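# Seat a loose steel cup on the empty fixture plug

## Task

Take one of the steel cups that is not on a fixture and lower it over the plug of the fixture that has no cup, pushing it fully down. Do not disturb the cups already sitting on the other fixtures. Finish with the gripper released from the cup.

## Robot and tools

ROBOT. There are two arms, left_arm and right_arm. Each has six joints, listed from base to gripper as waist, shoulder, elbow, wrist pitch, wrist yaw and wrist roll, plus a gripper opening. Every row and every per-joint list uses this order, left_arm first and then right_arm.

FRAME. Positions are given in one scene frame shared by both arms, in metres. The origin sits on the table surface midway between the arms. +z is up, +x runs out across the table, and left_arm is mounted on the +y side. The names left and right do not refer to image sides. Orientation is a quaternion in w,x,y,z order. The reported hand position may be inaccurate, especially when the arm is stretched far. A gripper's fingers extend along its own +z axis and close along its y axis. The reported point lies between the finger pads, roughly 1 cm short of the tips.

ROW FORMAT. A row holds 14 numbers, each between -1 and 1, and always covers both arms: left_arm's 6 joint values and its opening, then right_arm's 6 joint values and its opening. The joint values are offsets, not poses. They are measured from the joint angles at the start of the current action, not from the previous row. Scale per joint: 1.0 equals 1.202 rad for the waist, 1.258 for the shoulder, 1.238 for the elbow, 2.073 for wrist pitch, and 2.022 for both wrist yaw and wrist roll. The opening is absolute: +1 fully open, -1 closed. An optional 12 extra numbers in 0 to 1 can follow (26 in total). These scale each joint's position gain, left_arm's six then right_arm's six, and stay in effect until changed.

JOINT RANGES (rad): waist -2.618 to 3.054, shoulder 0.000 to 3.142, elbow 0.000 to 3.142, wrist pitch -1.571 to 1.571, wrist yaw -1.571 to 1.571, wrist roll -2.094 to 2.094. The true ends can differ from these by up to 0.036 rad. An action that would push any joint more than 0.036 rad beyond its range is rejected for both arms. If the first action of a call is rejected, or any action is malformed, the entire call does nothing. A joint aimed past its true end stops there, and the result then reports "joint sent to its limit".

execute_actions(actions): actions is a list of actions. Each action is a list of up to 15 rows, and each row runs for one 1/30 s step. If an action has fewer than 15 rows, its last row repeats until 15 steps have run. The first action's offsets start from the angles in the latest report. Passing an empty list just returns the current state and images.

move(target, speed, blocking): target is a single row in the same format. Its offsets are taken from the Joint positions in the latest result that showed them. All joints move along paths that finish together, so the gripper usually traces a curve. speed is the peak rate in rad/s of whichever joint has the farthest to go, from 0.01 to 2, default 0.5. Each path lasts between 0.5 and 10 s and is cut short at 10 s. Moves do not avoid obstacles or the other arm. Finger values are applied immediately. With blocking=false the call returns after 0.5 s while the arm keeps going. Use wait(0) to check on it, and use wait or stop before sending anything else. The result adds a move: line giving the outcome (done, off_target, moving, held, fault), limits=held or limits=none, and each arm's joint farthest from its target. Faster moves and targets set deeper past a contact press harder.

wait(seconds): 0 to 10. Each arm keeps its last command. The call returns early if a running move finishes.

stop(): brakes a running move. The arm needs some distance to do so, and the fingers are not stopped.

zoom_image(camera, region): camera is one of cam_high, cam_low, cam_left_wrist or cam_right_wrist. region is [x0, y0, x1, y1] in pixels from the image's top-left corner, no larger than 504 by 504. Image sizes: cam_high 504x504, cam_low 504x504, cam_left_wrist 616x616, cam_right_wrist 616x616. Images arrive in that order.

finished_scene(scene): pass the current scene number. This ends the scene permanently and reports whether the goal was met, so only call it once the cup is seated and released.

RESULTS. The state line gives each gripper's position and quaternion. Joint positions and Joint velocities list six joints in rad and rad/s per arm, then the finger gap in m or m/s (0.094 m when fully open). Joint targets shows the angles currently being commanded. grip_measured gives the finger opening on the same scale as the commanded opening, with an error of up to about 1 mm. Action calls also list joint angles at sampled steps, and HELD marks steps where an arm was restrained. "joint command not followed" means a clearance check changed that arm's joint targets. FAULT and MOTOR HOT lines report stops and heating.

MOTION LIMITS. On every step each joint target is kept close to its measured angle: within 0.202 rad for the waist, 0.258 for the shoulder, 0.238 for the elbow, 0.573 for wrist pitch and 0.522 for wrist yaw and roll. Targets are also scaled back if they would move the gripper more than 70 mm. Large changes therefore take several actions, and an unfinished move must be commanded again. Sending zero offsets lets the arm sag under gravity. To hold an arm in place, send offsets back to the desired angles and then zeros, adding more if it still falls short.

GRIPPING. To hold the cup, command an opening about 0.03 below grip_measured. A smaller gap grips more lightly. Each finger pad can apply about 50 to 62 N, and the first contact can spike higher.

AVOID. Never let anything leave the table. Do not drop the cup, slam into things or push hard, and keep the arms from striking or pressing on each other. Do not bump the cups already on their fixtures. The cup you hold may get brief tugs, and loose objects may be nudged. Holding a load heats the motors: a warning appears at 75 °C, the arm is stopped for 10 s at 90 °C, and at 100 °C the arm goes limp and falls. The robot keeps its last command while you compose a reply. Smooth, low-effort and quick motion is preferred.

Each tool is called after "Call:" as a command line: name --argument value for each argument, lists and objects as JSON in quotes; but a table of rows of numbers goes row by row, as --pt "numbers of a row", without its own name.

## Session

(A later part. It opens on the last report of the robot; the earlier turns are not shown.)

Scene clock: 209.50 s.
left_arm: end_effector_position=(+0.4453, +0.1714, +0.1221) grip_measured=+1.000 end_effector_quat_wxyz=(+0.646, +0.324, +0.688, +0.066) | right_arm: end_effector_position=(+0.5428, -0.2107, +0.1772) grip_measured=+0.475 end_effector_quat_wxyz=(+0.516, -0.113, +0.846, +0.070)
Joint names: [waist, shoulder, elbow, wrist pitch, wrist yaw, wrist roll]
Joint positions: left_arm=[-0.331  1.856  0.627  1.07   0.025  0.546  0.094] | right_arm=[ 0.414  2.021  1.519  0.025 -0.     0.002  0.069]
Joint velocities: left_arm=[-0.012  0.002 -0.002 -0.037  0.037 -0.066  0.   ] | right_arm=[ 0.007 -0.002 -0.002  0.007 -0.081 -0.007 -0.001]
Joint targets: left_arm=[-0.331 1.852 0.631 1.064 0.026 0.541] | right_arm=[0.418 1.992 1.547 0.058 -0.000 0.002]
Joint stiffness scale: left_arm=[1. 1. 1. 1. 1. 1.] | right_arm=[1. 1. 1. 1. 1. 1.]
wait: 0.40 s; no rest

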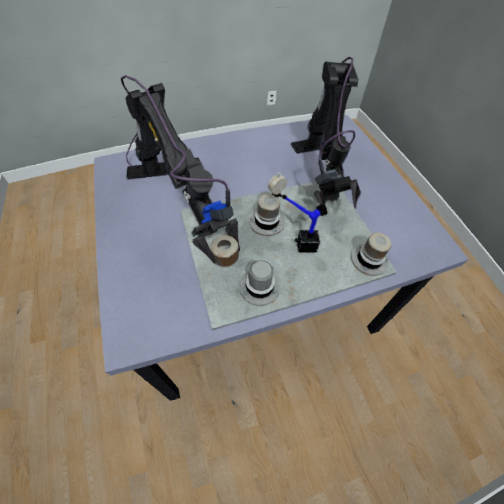

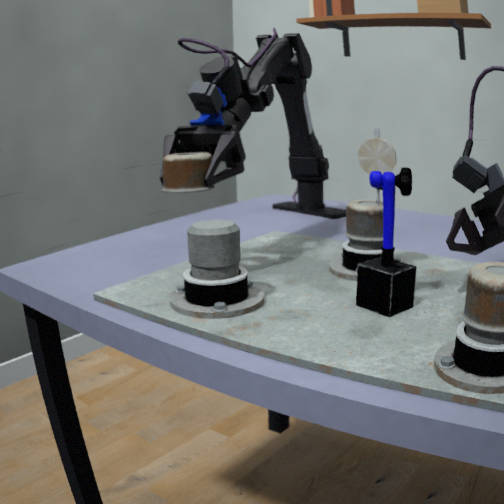

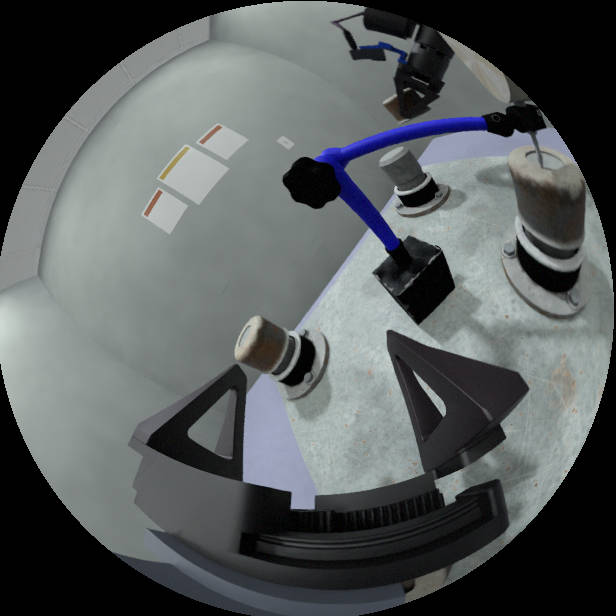

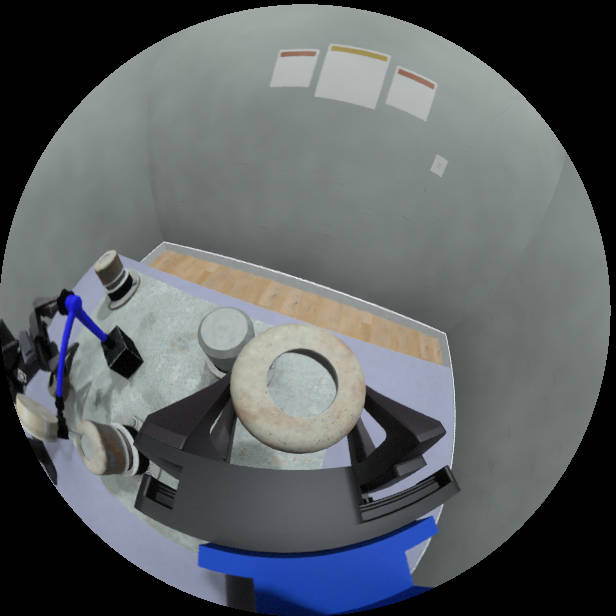

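Call:
execute_actions --actions '[[[0,-0.0032,0.0032,-0.0029,0.0005,-0.0025,1,0.0052,-0.0086,0.029,0.0161,0,0,0.44],[0,-0.0032,0.0032,-0.0029,0.0005,-0.0025,1,0.0102,-0.0057,0.0333,0.0152,0,0,0.44],[0,-0.0032,0.0032,-0.0029,0.0005,-0.0025,1,0.0178,-0.0011,0.0402,0.0137,0,0,0.44],[0,-0.0032,0.0032,-0.0029,0.0005,-0.0025,1,0.0274,0.005,0.0494,0.0117,0,0,0.44],[0,-0.0032,0.0032,-0.0029,0.0005,-0.0025,1,0.0382,0.0126,0.0609,0.0093,0,0,0.44],[0,-0.0032,0.0032,-0.0029,0.0005,-0.0025,1,0.0497,0.0214,0.0742,0.0065,0,0,0.44],[0,-0.0032,0.0032,-0.0029,0.0005,-0.0025,1,0.0612,0.0313,0.0892,0.0033,0,0,0.44],[0,-0.0032,0.0032,-0.0029,0.0005,-0.0025,1,0.072,0.0423,0.1058,-0.0002,0,0,0.44],[0,-0.0032,0.0032,-0.0029,0.0005,-0.0025,1,0.0816,0.054,0.1235,-0.004,0,0,0.44],[0,-0.0032,0.0032,-0.0029,0.0005,-0.0025,1,0.0892,0.0664,0.1431,-0.008,0,0,0.44],[0,-0.0032,0.0032,-0.0029,0.0005,-0.0025,1,0.0943,0.0793,0.1626,-0.0122,0,0,0.44],[0,-0.0032,0.0032,-0.0029,0.0005,-0.0025,1,0.0961,0.0927,0.1836,-0.0164,0,0,0.44],[0,-0.0032,0.0032,-0.0029,0.0005,-0.0025,1,0.0961,0.1062,0.204,-0.0208,0,0,0.44],[0,-0.0032,0.0032,-0.0029,0.0005,-0.0025,1,0.0961,0.1198,0.2254,-0.0252,0,0,0.44],[0,-0.0032,0.0032,-0.0029,0.0005,-0.0025,1,0.0961,0.1333,0.2458,-0.0295,0,0,0.44]],[[0,-0.0032,0.0032,-0.0029,0.0005,-0.0025,1,0.004,0.0356,0.0982,0.0025,0,0,0.44],[0,-0.0032,0.0032,-0.0029,0.0005,-0.0025,1,0.004,0.0485,0.1178,-0.0016,0,0,0.44],[0,-0.0032,0.0032,-0.0029,0.0005,-0.0025,1,0.004,0.0601,0.1374,-0.0056,0,0,0.44],[0,-0.0032,0.0032,-0.0029,0.0005,-0.0025,1,0.004,0.0719,0.1551,-0.0094,0,0,0.44],[0,-0.0032,0.0032,-0.0029,0.0005,-0.0025,1,0.004,0.0828,0.1724,-0.0129,0,0,0.44],[0,-0.0032,0.0032,-0.0029,0.0005,-0.0025,1,0.004,0.0919,0.1874,-0.0161,0,0,0.44],[0,-0.0032,0.0032,-0.0029,0.0005,-0.0025,1,0.004,0.1008,0.2008,-0.0189,0,0,0.44],[0,-0.0032,0.0032,-0.0029,0.0005,-0.0025,1,0.004,0.1083,0.2122,-0.0214,0,0,0.44],[0,-0.0032,0.0032,-0.0029,0.0005,-0.0025,1,0.004,0.1145,0.2215,-0.0233,0,0,0.44],[0,-0.0032,0.0032,-0.0029,0.0005,-0.0025,1,0.004,0.119,0.2284,-0.0248,0,0,0.44],[0,-0.0032,0.0032,-0.0029,0.0005,-0.0025,1,0.004,0.1219,0.2327,-0.0257,0,0,0.44],[0,-0.0032,0.0032,-0.0029,0.0005,-0.0025,1,0.004,0.1229,0.2342,-0.026,0,0,0.44]]]'

Scene clock: 259.67 s.
left_arm: end_effector_position=(+0.4453, +0.1714, +0.1221) grip_measured=+1.000 end_effector_quat_wxyz=(+0.646, +0.324, +0.688, +0.066) | right_arm: end_effector_position=(+0.5877, -0.1077, +0.1751) grip_measured=+0.475 end_effector_quat_wxyz=(+0.518, -0.167, +0.832, +0.105)
Joint names: [waist, shoulder, elbow, wrist pitch, wrist yaw, wrist roll]
Joint positions: left_arm=[-0.331  1.856  0.627  1.07   0.025  0.546  0.094] | right_arm=[ 0.543  2.331  1.991 -0.118 -0.002  0.002  0.069]
Joint velocities: left_arm=[ 0.002  0.007  0.007  0.051 -0.007  0.022  0.   ] | right_arm=[-0.007  0.007  0.007 -0.066 -0.051 -0.037 -0.   ]
Joint targets: left_arm=[-0.331 1.852 0.631 1.064 0.026 0.541] | right_arm=[0.543 2.321 2.035 -0.092 -0.001 0.002]
Joint stiffness scale: left_arm=[1. 1. 1. 1. 1. 1.] | right_arm=[1. 1. 1. 1. 1. 1.]
Step readings (joint positions; steps 1 to 15: 1st action; 16 to 30: 2nd action):
0: left_arm=[-0.331 1.856 0.627 1.070 0.025 0.546] | right_arm=[0.414 2.021 1.519 0.022 -0.000 0.002]
1: left_arm=[-0.331 1.856 0.627 1.070 0.025 0.546] | right_arm=[0.414 2.021 1.519 0.022 -0.000 0.002]
2: left_arm=[-0.331 1.856 0.627 1.070 0.025 0.546] | right_arm=[0.414 2.021 1.519 0.022 -0.000 0.002]
4: left_arm=[-0.331 1.856 0.627 1.070 0.025 0.546] | right_arm=[0.417 2.022 1.523 0.017 0.000 0.002]
8: left_arm=[-0.331 1.856 0.627 1.070 0.025 0.546] | right_arm=[0.453 2.057 1.579 0.002 0.003 0.002]
15: left_arm=[-0.331 1.856 0.627 1.070 0.025 0.546] | right_arm=[0.538 2.166 1.745 -0.038 -0.001 0.002]
16: left_arm=[-0.331 1.856 0.627 1.070 0.025 0.546] | right_arm=[0.541 2.185 1.773 -0.046 -0.002 0.002]
17: left_arm=[-0.331 1.856 0.627 1.070 0.025 0.546] | right_arm=[0.543 2.205 1.803 -0.053 -0.002 0.002]
19: left_arm=[-0.331 1.856 0.627 1.070 0.025 0.546] | right_arm=[0.543 2.241 1.858 -0.064 -0.002 0.002]
23: left_arm=[-0.331 1.856 0.627 1.070 0.025 0.546] | right_arm=[0.543 2.295 1.941 -0.089 -0.002 0.002]
30: Joint positions above

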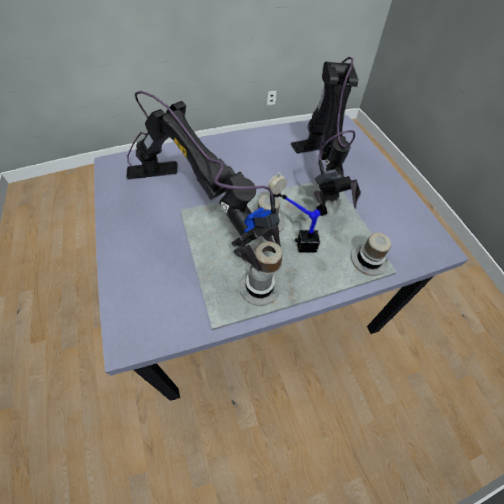

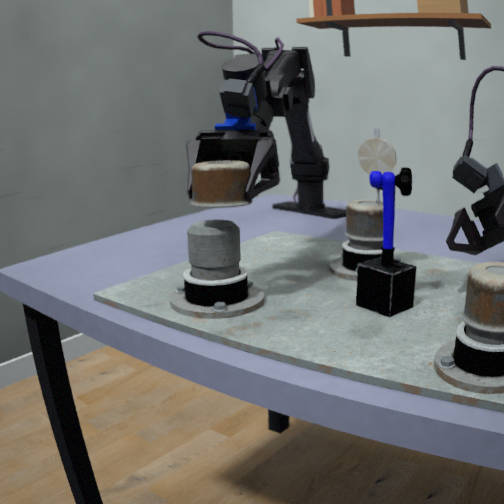

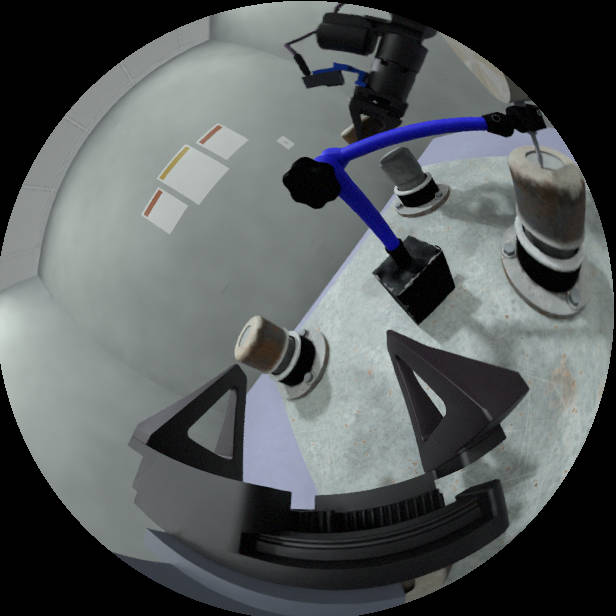

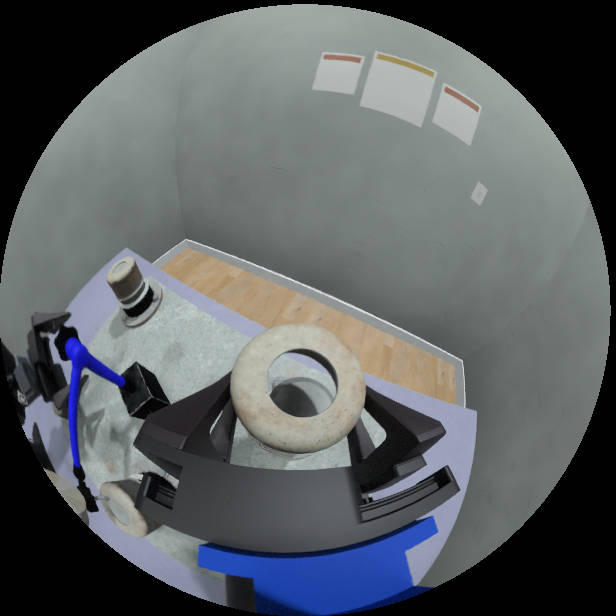

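Call:
execute_actions --actions '[]'

Scene clock: 268.87 s.
left_arm: end_effector_position=(+0.4453, +0.1714, +0.1221) grip_measured=+1.000 end_effector_quat_wxyz=(+0.646, +0.324, +0.688, +0.066) | right_arm: end_effector_position=(+0.5867, -0.1081, +0.1726) grip_measured=+0.475 end_effector_quat_wxyz=(+0.513, -0.168, +0.835, +0.105)
Joint names: [waist, shoulder, elbow, wrist pitch, wrist yaw, wrist roll]
Joint positions: left_arm=[-0.331  1.856  0.627  1.07   0.025  0.546  0.094] | right_arm=[ 0.543  2.331  1.991 -0.128 -0.002  0.002  0.069]
Joint velocities: left_arm=[ 0.017 -0.007  0.007 -0.051 -0.037  0.007  0.   ] | right_arm=[ 0.002  0.002 -0.012 -0.007 -0.037 -0.022 -0.001]
Joint targets: left_arm=[-0.331 1.852 0.631 1.064 0.026 0.541] | right_arm=[0.543 2.321 2.035 -0.091 -0.001 0.002]
Joint stiffness scale: left_arm=[1. 1. 1. 1. 1. 1.] | right_arm=[1. 1. 1. 1. 1. 1.]

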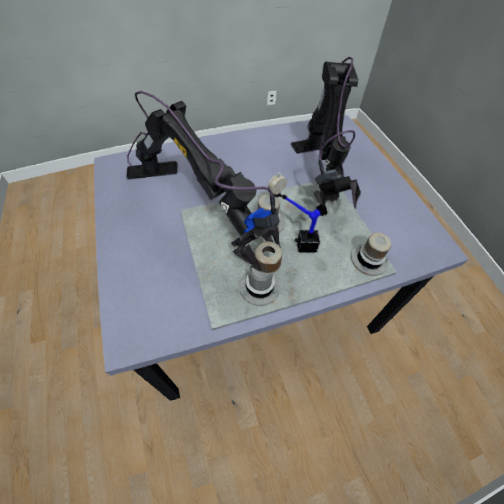

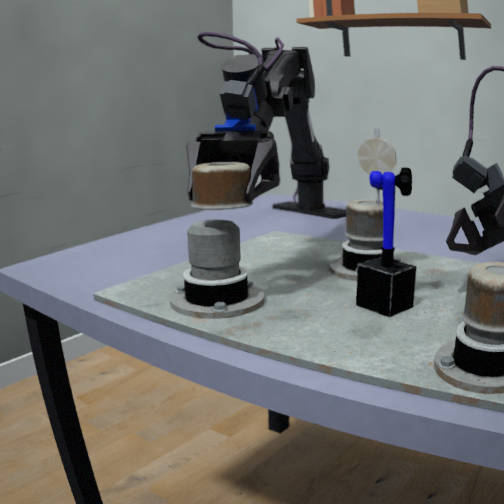

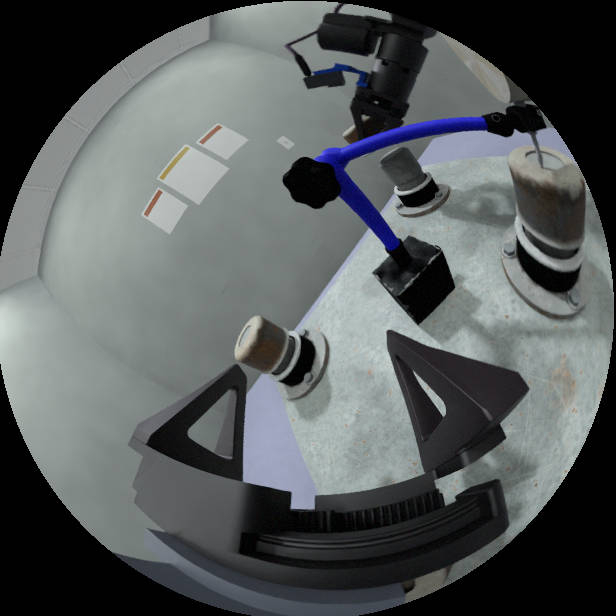

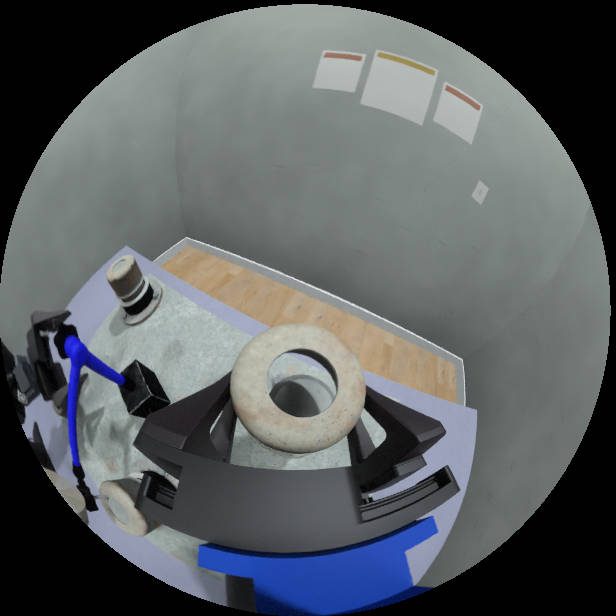

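Call:
execute_actions --actions '[[[0,-0.0032,0.0032,-0.0029,0.0005,-0.0025,1,-0.0163,-0.012,-0.0048,0.0241,0,0,0.44],[0,-0.0032,0.0032,-0.0029,0.0005,-0.0025,1,-0.0163,-0.012,-0.0097,0.028,0,0,0.44],[0,-0.0032,0.0032,-0.0029,0.0005,-0.0025,1,-0.0163,-0.012,-0.0113,0.0294,0,0,0.44],[0,-0.0032,0.0032,-0.0029,0.0005,-0.0025,1,-0.0163,-0.012,-0.0137,0.0309,0,0,0.44],[0,-0.0032,0.0032,-0.0029,0.0005,-0.0025,1,-0.0163,-0.012,-0.0162,0.0323,0,0,0.44],[0,-0.0032,0.0032,-0.0029,0.0005,-0.0025,1,-0.0163,-0.012,-0.0186,0.0338,0,0,0.44],[0,-0.0032,0.0032,-0.0029,0.0005,-0.0025,1,-0.0163,-0.012,-0.021,0.0352,0,0,0.44],[0,-0.0032,0.0032,-0.0029,0.0005,-0.0025,1,-0.0163,-0.012,-0.0234,0.0362,0,0,0.44],[0,-0.0032,0.0032,-0.0029,0.0005,-0.0025,1,-0.0163,-0.012,-0.0258,0.0371,0,0,0.44],[0,-0.0032,0.0032,-0.0029,0.0005,-0.0025,1,-0.0163,-0.012,-0.0275,0.0381,0,0,0.44],[0,-0.0032,0.0032,-0.0029,0.0005,-0.0025,1,-0.0163,-0.012,-0.0283,0.0386,0,0,0.44]]]'

Scene clock: 288.00 s.
left_arm: end_effector_position=(+0.4453, +0.1714, +0.1221) grip_measured=+1.000 end_effector_quat_wxyz=(+0.646, +0.324, +0.688, +0.066) | right_arm: end_effector_position=(+0.5864, -0.1179, +0.1575) grip_measured=+0.475 end_effector_quat_wxyz=(+0.504, -0.163, +0.842, +0.099)
Joint names: [waist, shoulder, elbow, wrist pitch, wrist yaw, wrist roll]
Joint positions: left_arm=[-0.331  1.856  0.627  1.07   0.025  0.546  0.094] | right_arm=[ 0.53   2.331  1.952 -0.114 -0.002  0.002  0.069]
Joint velocities: left_arm=[-0.012 -0.017 -0.002  0.022 -0.022 -0.007  0.   ] | right_arm=[-0.007 -0.002 -0.012 -0.022  0.007 -0.007 -0.   ]
Joint targets: left_arm=[-0.331 1.852 0.631 1.064 0.026 0.541] | right_arm=[0.523 2.316 1.956 -0.048 -0.002 0.002]
Joint stiffness scale: left_arm=[1. 1. 1. 1. 1. 1.] | right_arm=[1. 1. 1. 1. 1. 1.]
Step readings (joint positions):
0: left_arm=[-0.331 1.856 0.627 1.070 0.025 0.546] | right_arm=[0.543 2.331 1.991 -0.128 -0.002 0.002]
1: left_arm=[-0.331 1.856 0.627 1.070 0.025 0.546] | right_arm=[0.542 2.331 1.991 -0.128 -0.002 0.002]
2: left_arm=[-0.331 1.856 0.627 1.070 0.025 0.546] | right_arm=[0.541 2.331 1.988 -0.126 -0.002 0.002]
4: left_arm=[-0.331 1.856 0.627 1.070 0.025 0.546] | right_arm=[0.538 2.331 1.982 -0.121 -0.002 0.002]
8: left_arm=[-0.331 1.856 0.627 1.070 0.025 0.546] | right_arm=[0.531 2.331 1.965 -0.118 -0.002 0.002]
15: Joint positions above

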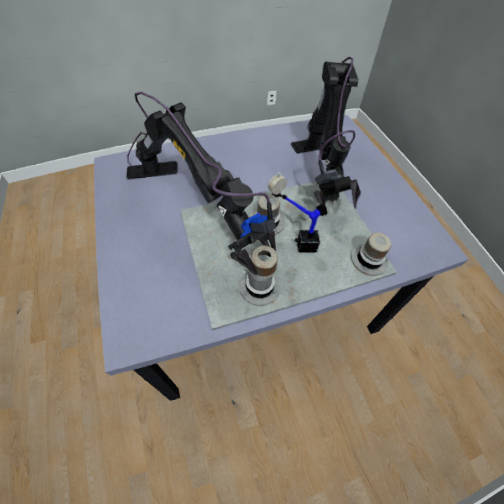

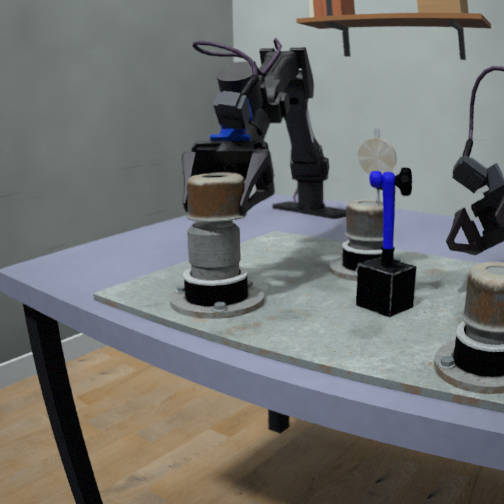

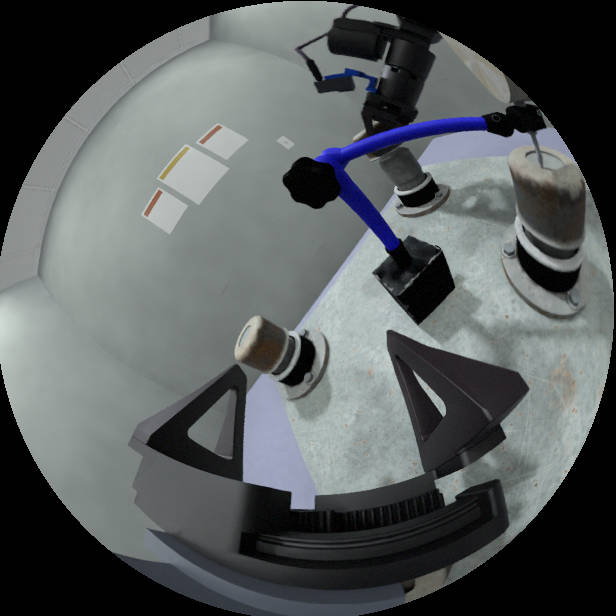

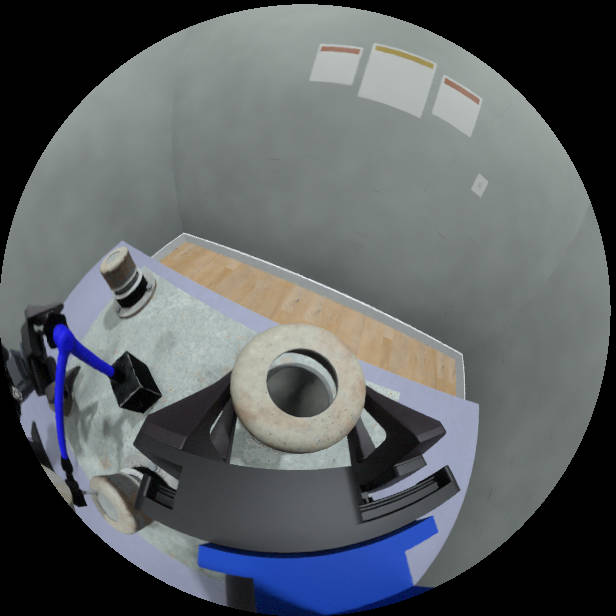

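Call:
zoom_image --camera "cam_right_wrist" --region '[250, 330, 350, 430]'

Call:
zoom_image --camera "cam_low" --region '[170, 165, 260, 255]'

Region (250, 330, 350, 430) of cam_right_wrist's 616x616 image, scaled by 5.040, with more detail than that image has.

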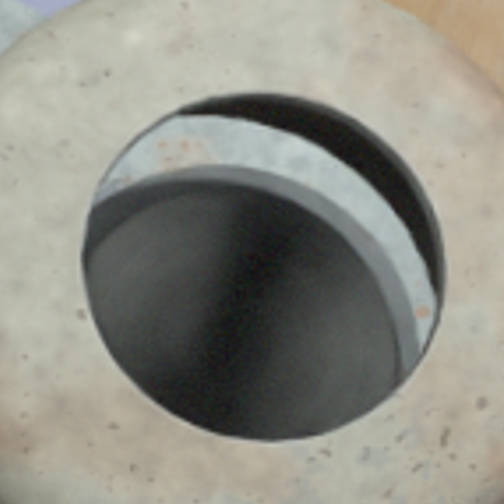

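Region (170, 165, 260, 255) of cam_low's 504x504 image, scaled by 5.600, with more detail than that image has.

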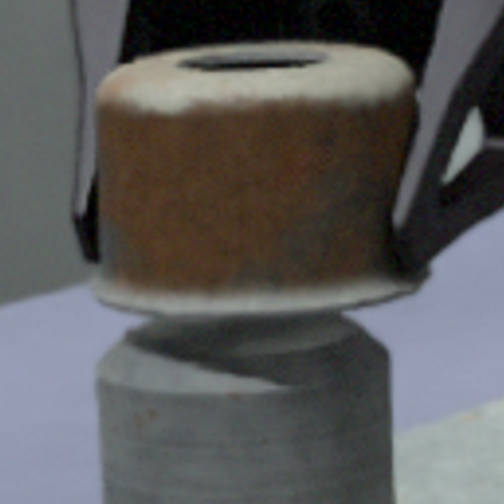

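Call:
execute_actions --actions '[]'

Scene clock: 305.80 s.
left_arm: end_effector_position=(+0.4453, +0.1714, +0.1221) grip_measured=+1.000 end_effector_quat_wxyz=(+0.646, +0.324, +0.688, +0.066) | right_arm: end_effector_position=(+0.5872, -0.1176, +0.1591) grip_measured=+0.475 end_effector_quat_wxyz=(+0.507, -0.163, +0.841, +0.100)
Joint names: [waist, shoulder, elbow, wrist pitch, wrist yaw, wrist roll]
Joint positions: left_arm=[-0.331  1.856  0.627  1.07   0.025  0.546  0.094] | right_arm=[ 0.53   2.331  1.952 -0.107 -0.002  0.002  0.069]
Joint velocities: left_arm=[-0.007  0.002 -0.007  0.051 -0.066 -0.007  0.   ] | right_arm=[ 0.002 -0.022  0.002 -0.051 -0.11  -0.022  0.   ]
Joint targets: left_arm=[-0.331 1.852 0.631 1.064 0.026 0.541] | right_arm=[0.523 2.316 1.956 -0.048 -0.002 0.002]
Joint stiffness scale: left_arm=[1. 1. 1. 1. 1. 1.] | right_arm=[1. 1. 1. 1. 1. 1.]

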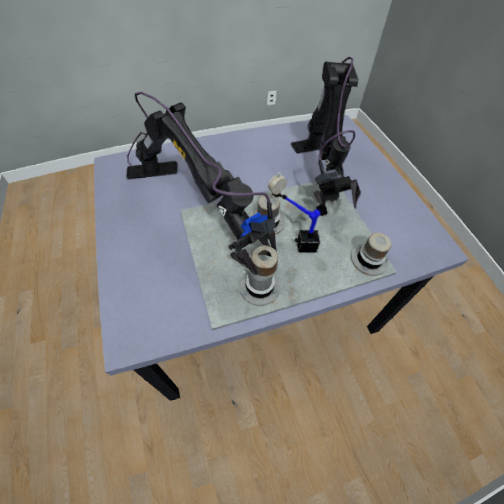

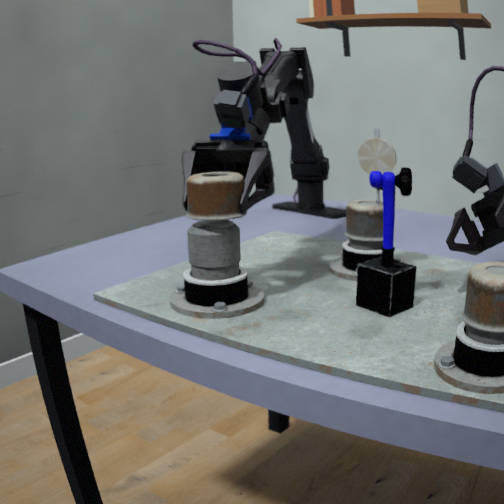

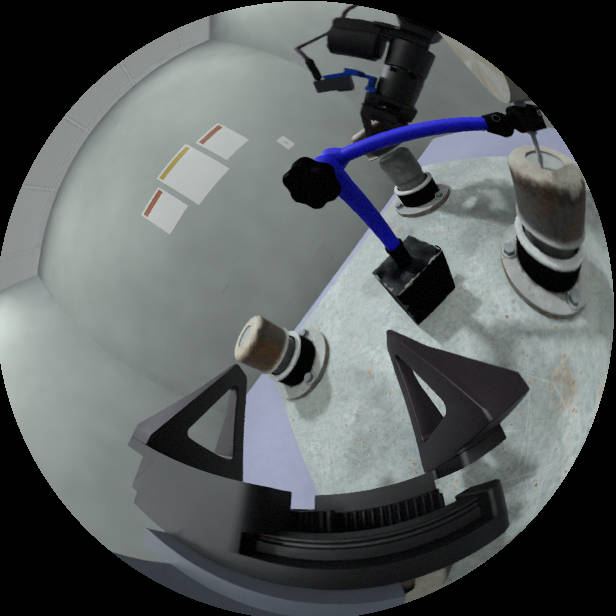

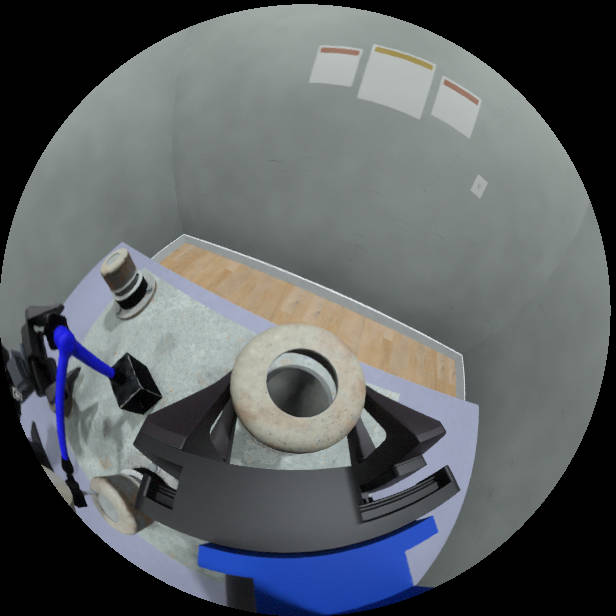

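Call:
execute_actions --actions '[[[0,-0.0032,0.0032,-0.0029,0.0005,-0.0025,1,-0.008,-0.0119,0.0032,0.021,0,0,0.44],[0,-0.0032,0.0032,-0.0029,0.0005,-0.0025,1,-0.0115,-0.0119,0.0032,0.021,0,0,0.44]]]'

Call:
zoom_image --camera "cam_low" --region '[170, 165, 260, 255]'

Call:
zoom_image --camera "cam_right_wrist" --region '[250, 330, 350, 430]'

Scene clock: 324.33 s.
left_arm: end_effector_position=(+0.4453, +0.1714, +0.1221) grip_measured=+1.000 end_effector_quat_wxyz=(+0.646, +0.324, +0.688, +0.066) | right_arm: end_effector_position=(+0.5886, -0.1209, +0.1591) grip_measured=+0.475 end_effector_quat_wxyz=(+0.507, -0.161, +0.841, +0.098)
Joint names: [waist, shoulder, elbow, wrist pitch, wrist yaw, wrist roll]
Joint positions: left_arm=[-0.331  1.856  0.627  1.07   0.025  0.546  0.094] | right_arm=[ 0.524  2.331  1.952 -0.107 -0.002  0.002  0.069]
Joint velocities: left_arm=[ 0.007  0.007 -0.002  0.037 -0.022  0.037  0.   ] | right_arm=[-0.022  0.002 -0.007 -0.007 -0.007  0.066  0.001]
Joint targets: left_arm=[-0.331 1.852 0.631 1.064 0.026 0.541] | right_arm=[0.516 2.316 1.956 -0.063 -0.002 0.002]
Joint stiffness scale: left_arm=[1. 1. 1. 1. 1. 1.] | right_arm=[1. 1. 1. 1. 1. 1.]
Step readings (joint positions):
0: left_arm=[-0.331 1.856 0.627 1.070 0.025 0.546] | right_arm=[0.530 2.331 1.952 -0.107 -0.002 0.002]
1: left_arm=[-0.331 1.856 0.627 1.070 0.025 0.546] | right_arm=[0.530 2.331 1.952 -0.107 -0.002 0.002]
2: left_arm=[-0.331 1.856 0.627 1.070 0.025 0.546] | right_arm=[0.529 2.331 1.952 -0.107 -0.002 0.002]
4: left_arm=[-0.331 1.856 0.627 1.070 0.025 0.546] | right_arm=[0.528 2.331 1.952 -0.107 -0.002 0.002]
8: left_arm=[-0.331 1.856 0.627 1.070 0.025 0.546] | right_arm=[0.525 2.331 1.952 -0.107 -0.002 0.002]
15: Joint positions above

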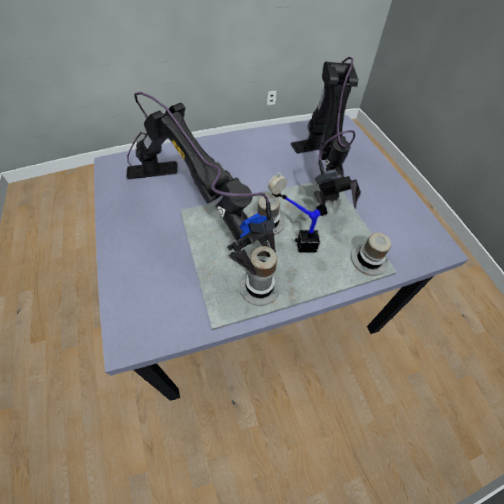

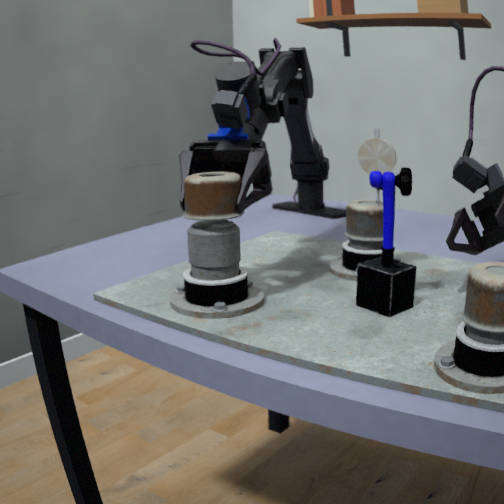

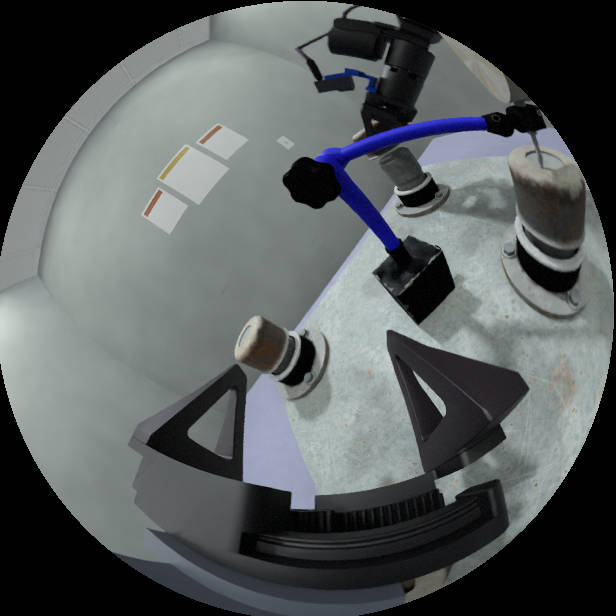

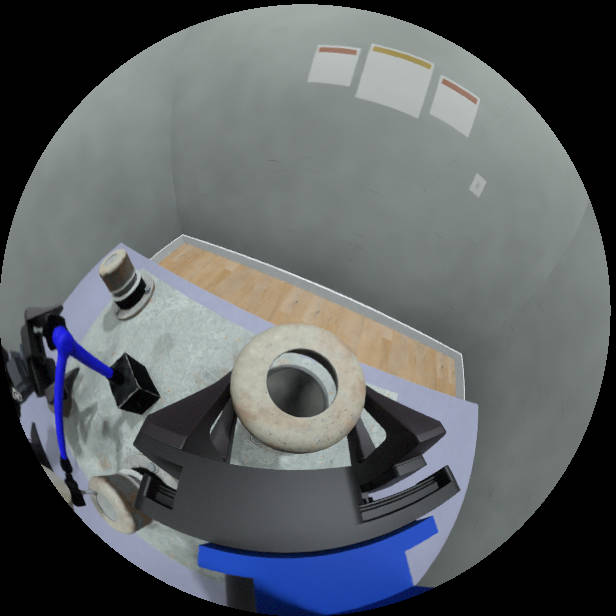

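Region (170, 165, 260, 255) of cam_low's 504x504 image, scaled by 5.600, with more detail than that image has.

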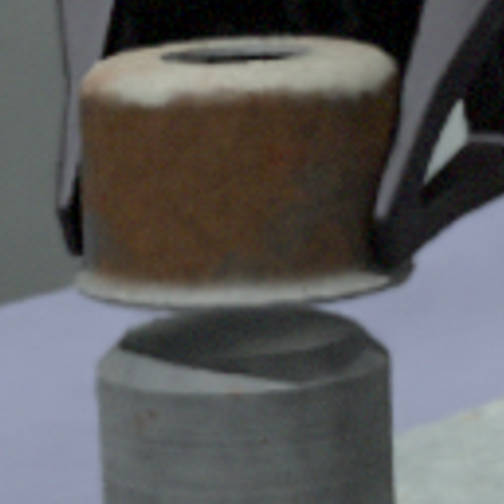

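Region (250, 330, 350, 430) of cam_right_wrist's 616x616 image, scaled by 5.040, with more detail than that image has.

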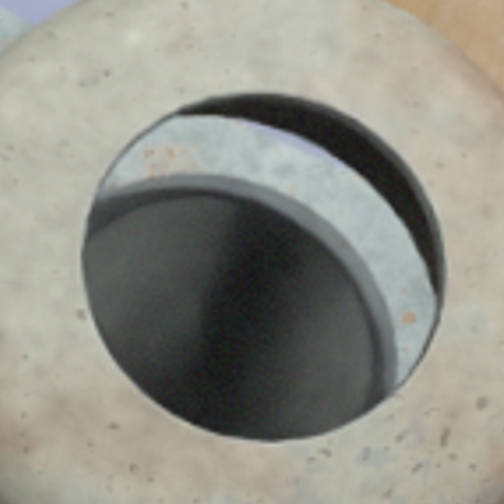

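Call:
execute_actions --actions '[[[0,-0.0032,0.0032,-0.0029,0.0005,-0.0025,1,0,0.008,-0.006,0.029,0,0,0.44],[0,-0.0032,0.0032,-0.0029,0.0005,-0.0025,1,0,0.008,-0.007,0.030,0,0,0.44],[0,-0.0032,0.0032,-0.0029,0.0005,-0.0025,1,0,-0.004,-0.007,0.032,0,0,0.44],[0,-0.0032,0.0032,-0.0029,0.0005,-0.0025,1,0,-0.005,-0.008,0.0335,0,0,0.44],[0,-0.0032,0.0032,-0.0029,0.0005,-0.0025,1,0,-0.005,-0.010,0.035,0,0,0.44],[0,-0.0032,0.0032,-0.0029,0.0005,-0.0025,1,0,-0.0045,-0.012,0.0365,0,0,0.44],[0,-0.0032,0.0032,-0.0029,0.0005,-0.0025,1,0,-0.004,-0.0135,0.038,0,0,0.44],[0,-0.0032,0.0032,-0.0029,0.0005,-0.0025,1,0,-0.0035,-0.015,0.039,0,0,0.44],[0,-0.0032,0.0032,-0.0029,0.0005,-0.0025,1,0,-0.0032,-0.0165,0.040,0,0,0.44],[0,-0.0032,0.0032,-0.0029,0.0005,-0.0025,1,0,-0.0032,-0.0178,0.041,0,0,0.44]]]'

Call:
zoom_image --camera "cam_low" --region '[170, 165, 260, 255]'

Call:
zoom_image --camera "cam_right_wrist" --region '[250, 330, 350, 430]'

Scene clock: 350.60 s.
left_arm: end_effector_position=(+0.4453, +0.1714, +0.1221) grip_measured=+1.000 end_effector_quat_wxyz=(+0.646, +0.324, +0.688, +0.066) | right_arm: end_effector_position=(+0.5875, -0.1214, +0.1496) grip_measured=+0.475 end_effector_quat_wxyz=(+0.504, -0.161, +0.843, +0.098)
Joint names: [waist, shoulder, elbow, wrist pitch, wrist yaw, wrist roll]
Joint positions: left_arm=[-0.331  1.856  0.627  1.07   0.025  0.546  0.094] | right_arm=[ 0.524  2.335  1.928 -0.086 -0.002  0.002  0.069]
Joint velocities: left_arm=[-0.017 -0.007  0.002 -0.007  0.007 -0.066  0.   ] | right_arm=[ 0.002 -0.022 -0.002  0.051  0.022 -0.066  0.   ]
Joint targets: left_arm=[-0.331 1.852 0.631 1.064 0.026 0.541] | right_arm=[0.524 2.327 1.930 -0.022 -0.002 0.002]
Joint stiffness scale: left_arm=[1. 1. 1. 1. 1. 1.] | right_arm=[1. 1. 1. 1. 1. 1.]
Step readings (joint positions):
0: left_arm=[-0.331 1.856 0.627 1.070 0.025 0.546] | right_arm=[0.524 2.331 1.952 -0.107 -0.002 0.002]
1: left_arm=[-0.331 1.856 0.627 1.070 0.025 0.546] | right_arm=[0.524 2.332 1.952 -0.105 -0.002 0.002]
2: left_arm=[-0.331 1.856 0.627 1.070 0.025 0.546] | right_arm=[0.524 2.334 1.952 -0.102 -0.002 0.002]
4: left_arm=[-0.331 1.856 0.627 1.070 0.025 0.546] | right_arm=[0.524 2.335 1.946 -0.099 -0.002 0.002]
8: left_arm=[-0.331 1.856 0.627 1.070 0.025 0.546] | right_arm=[0.524 2.335 1.934 -0.094 -0.002 0.002]
15: Joint positions above

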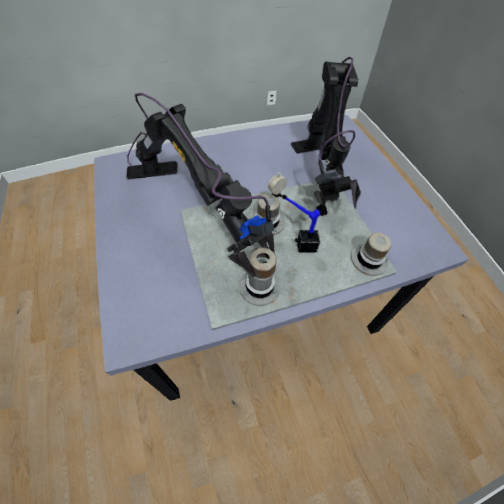

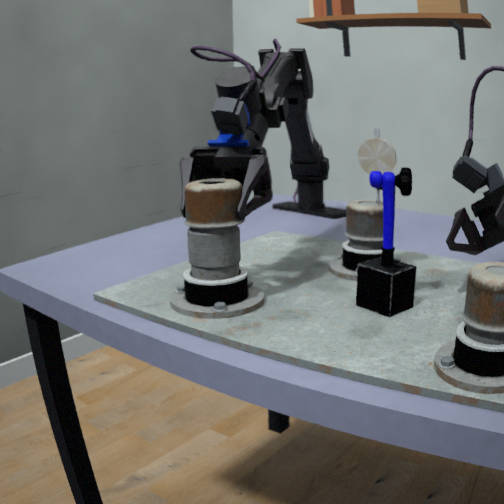

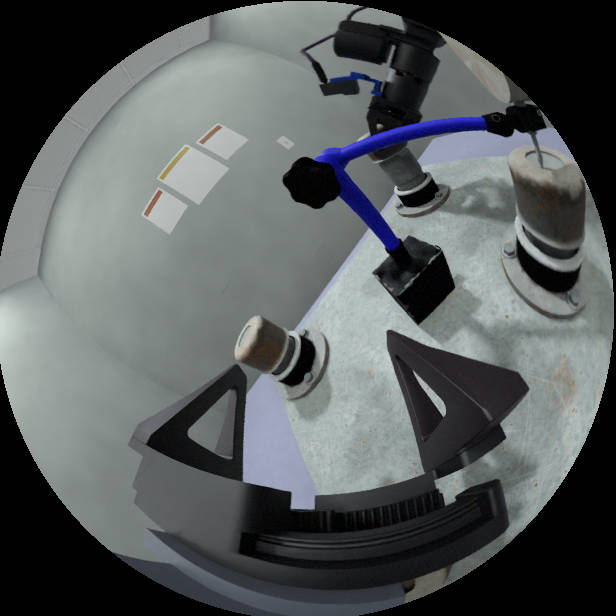

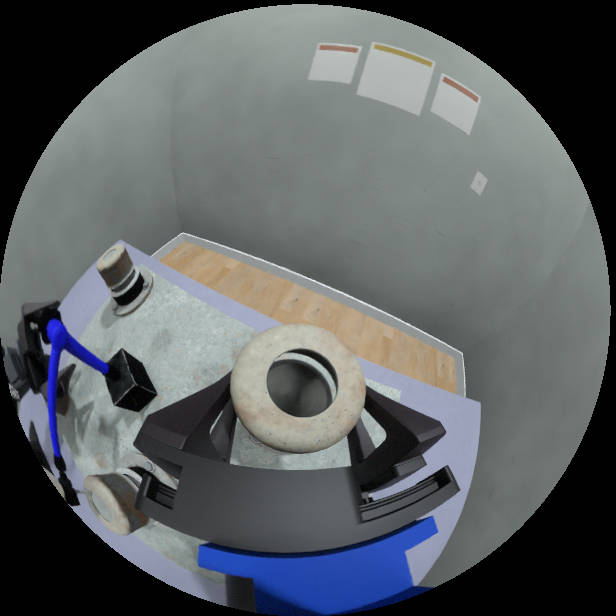

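Region (170, 165, 260, 255) of cam_low's 504x504 image, scaled by 5.600, with more detail than that image has.

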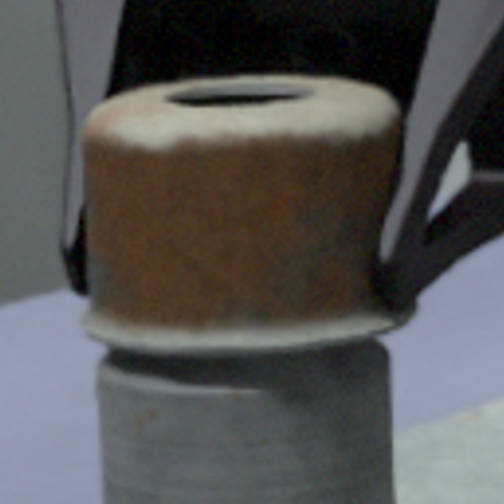

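Region (250, 330, 350, 430) of cam_right_wrist's 616x616 image, scaled by 5.040, with more detail than that image has.

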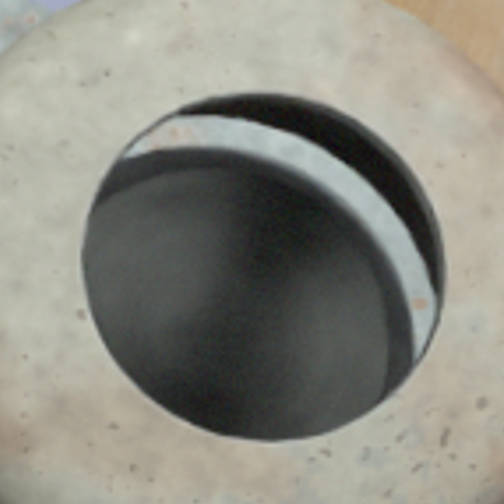

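Call:
zoom_image --camera "cam_left_wrist" --region '[340, 100, 460, 220]'

Call:
zoom_image --camera "cam_high" --region '[220, 220, 310, 310]'

Region (340, 100, 460, 220) of cam_left_wrist's 616x616 image, scaled by 4.200, with more detail than that image has.

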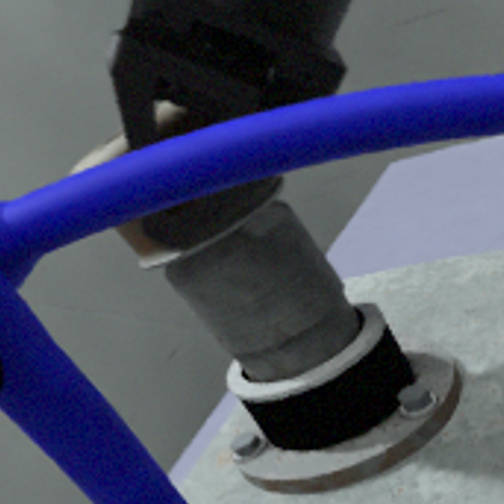

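Region (220, 220, 310, 310) of cam_high's 504x504 image, scaled by 5.600, with more detail than that image has.

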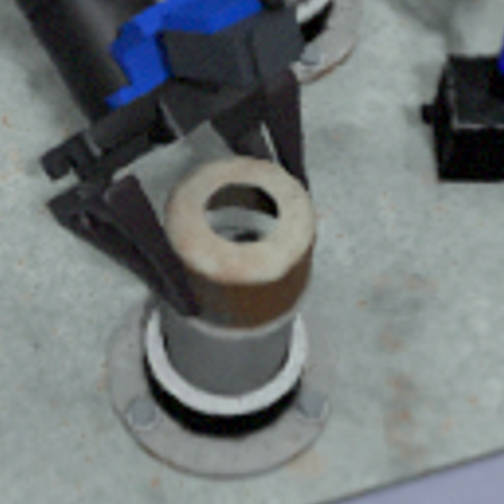

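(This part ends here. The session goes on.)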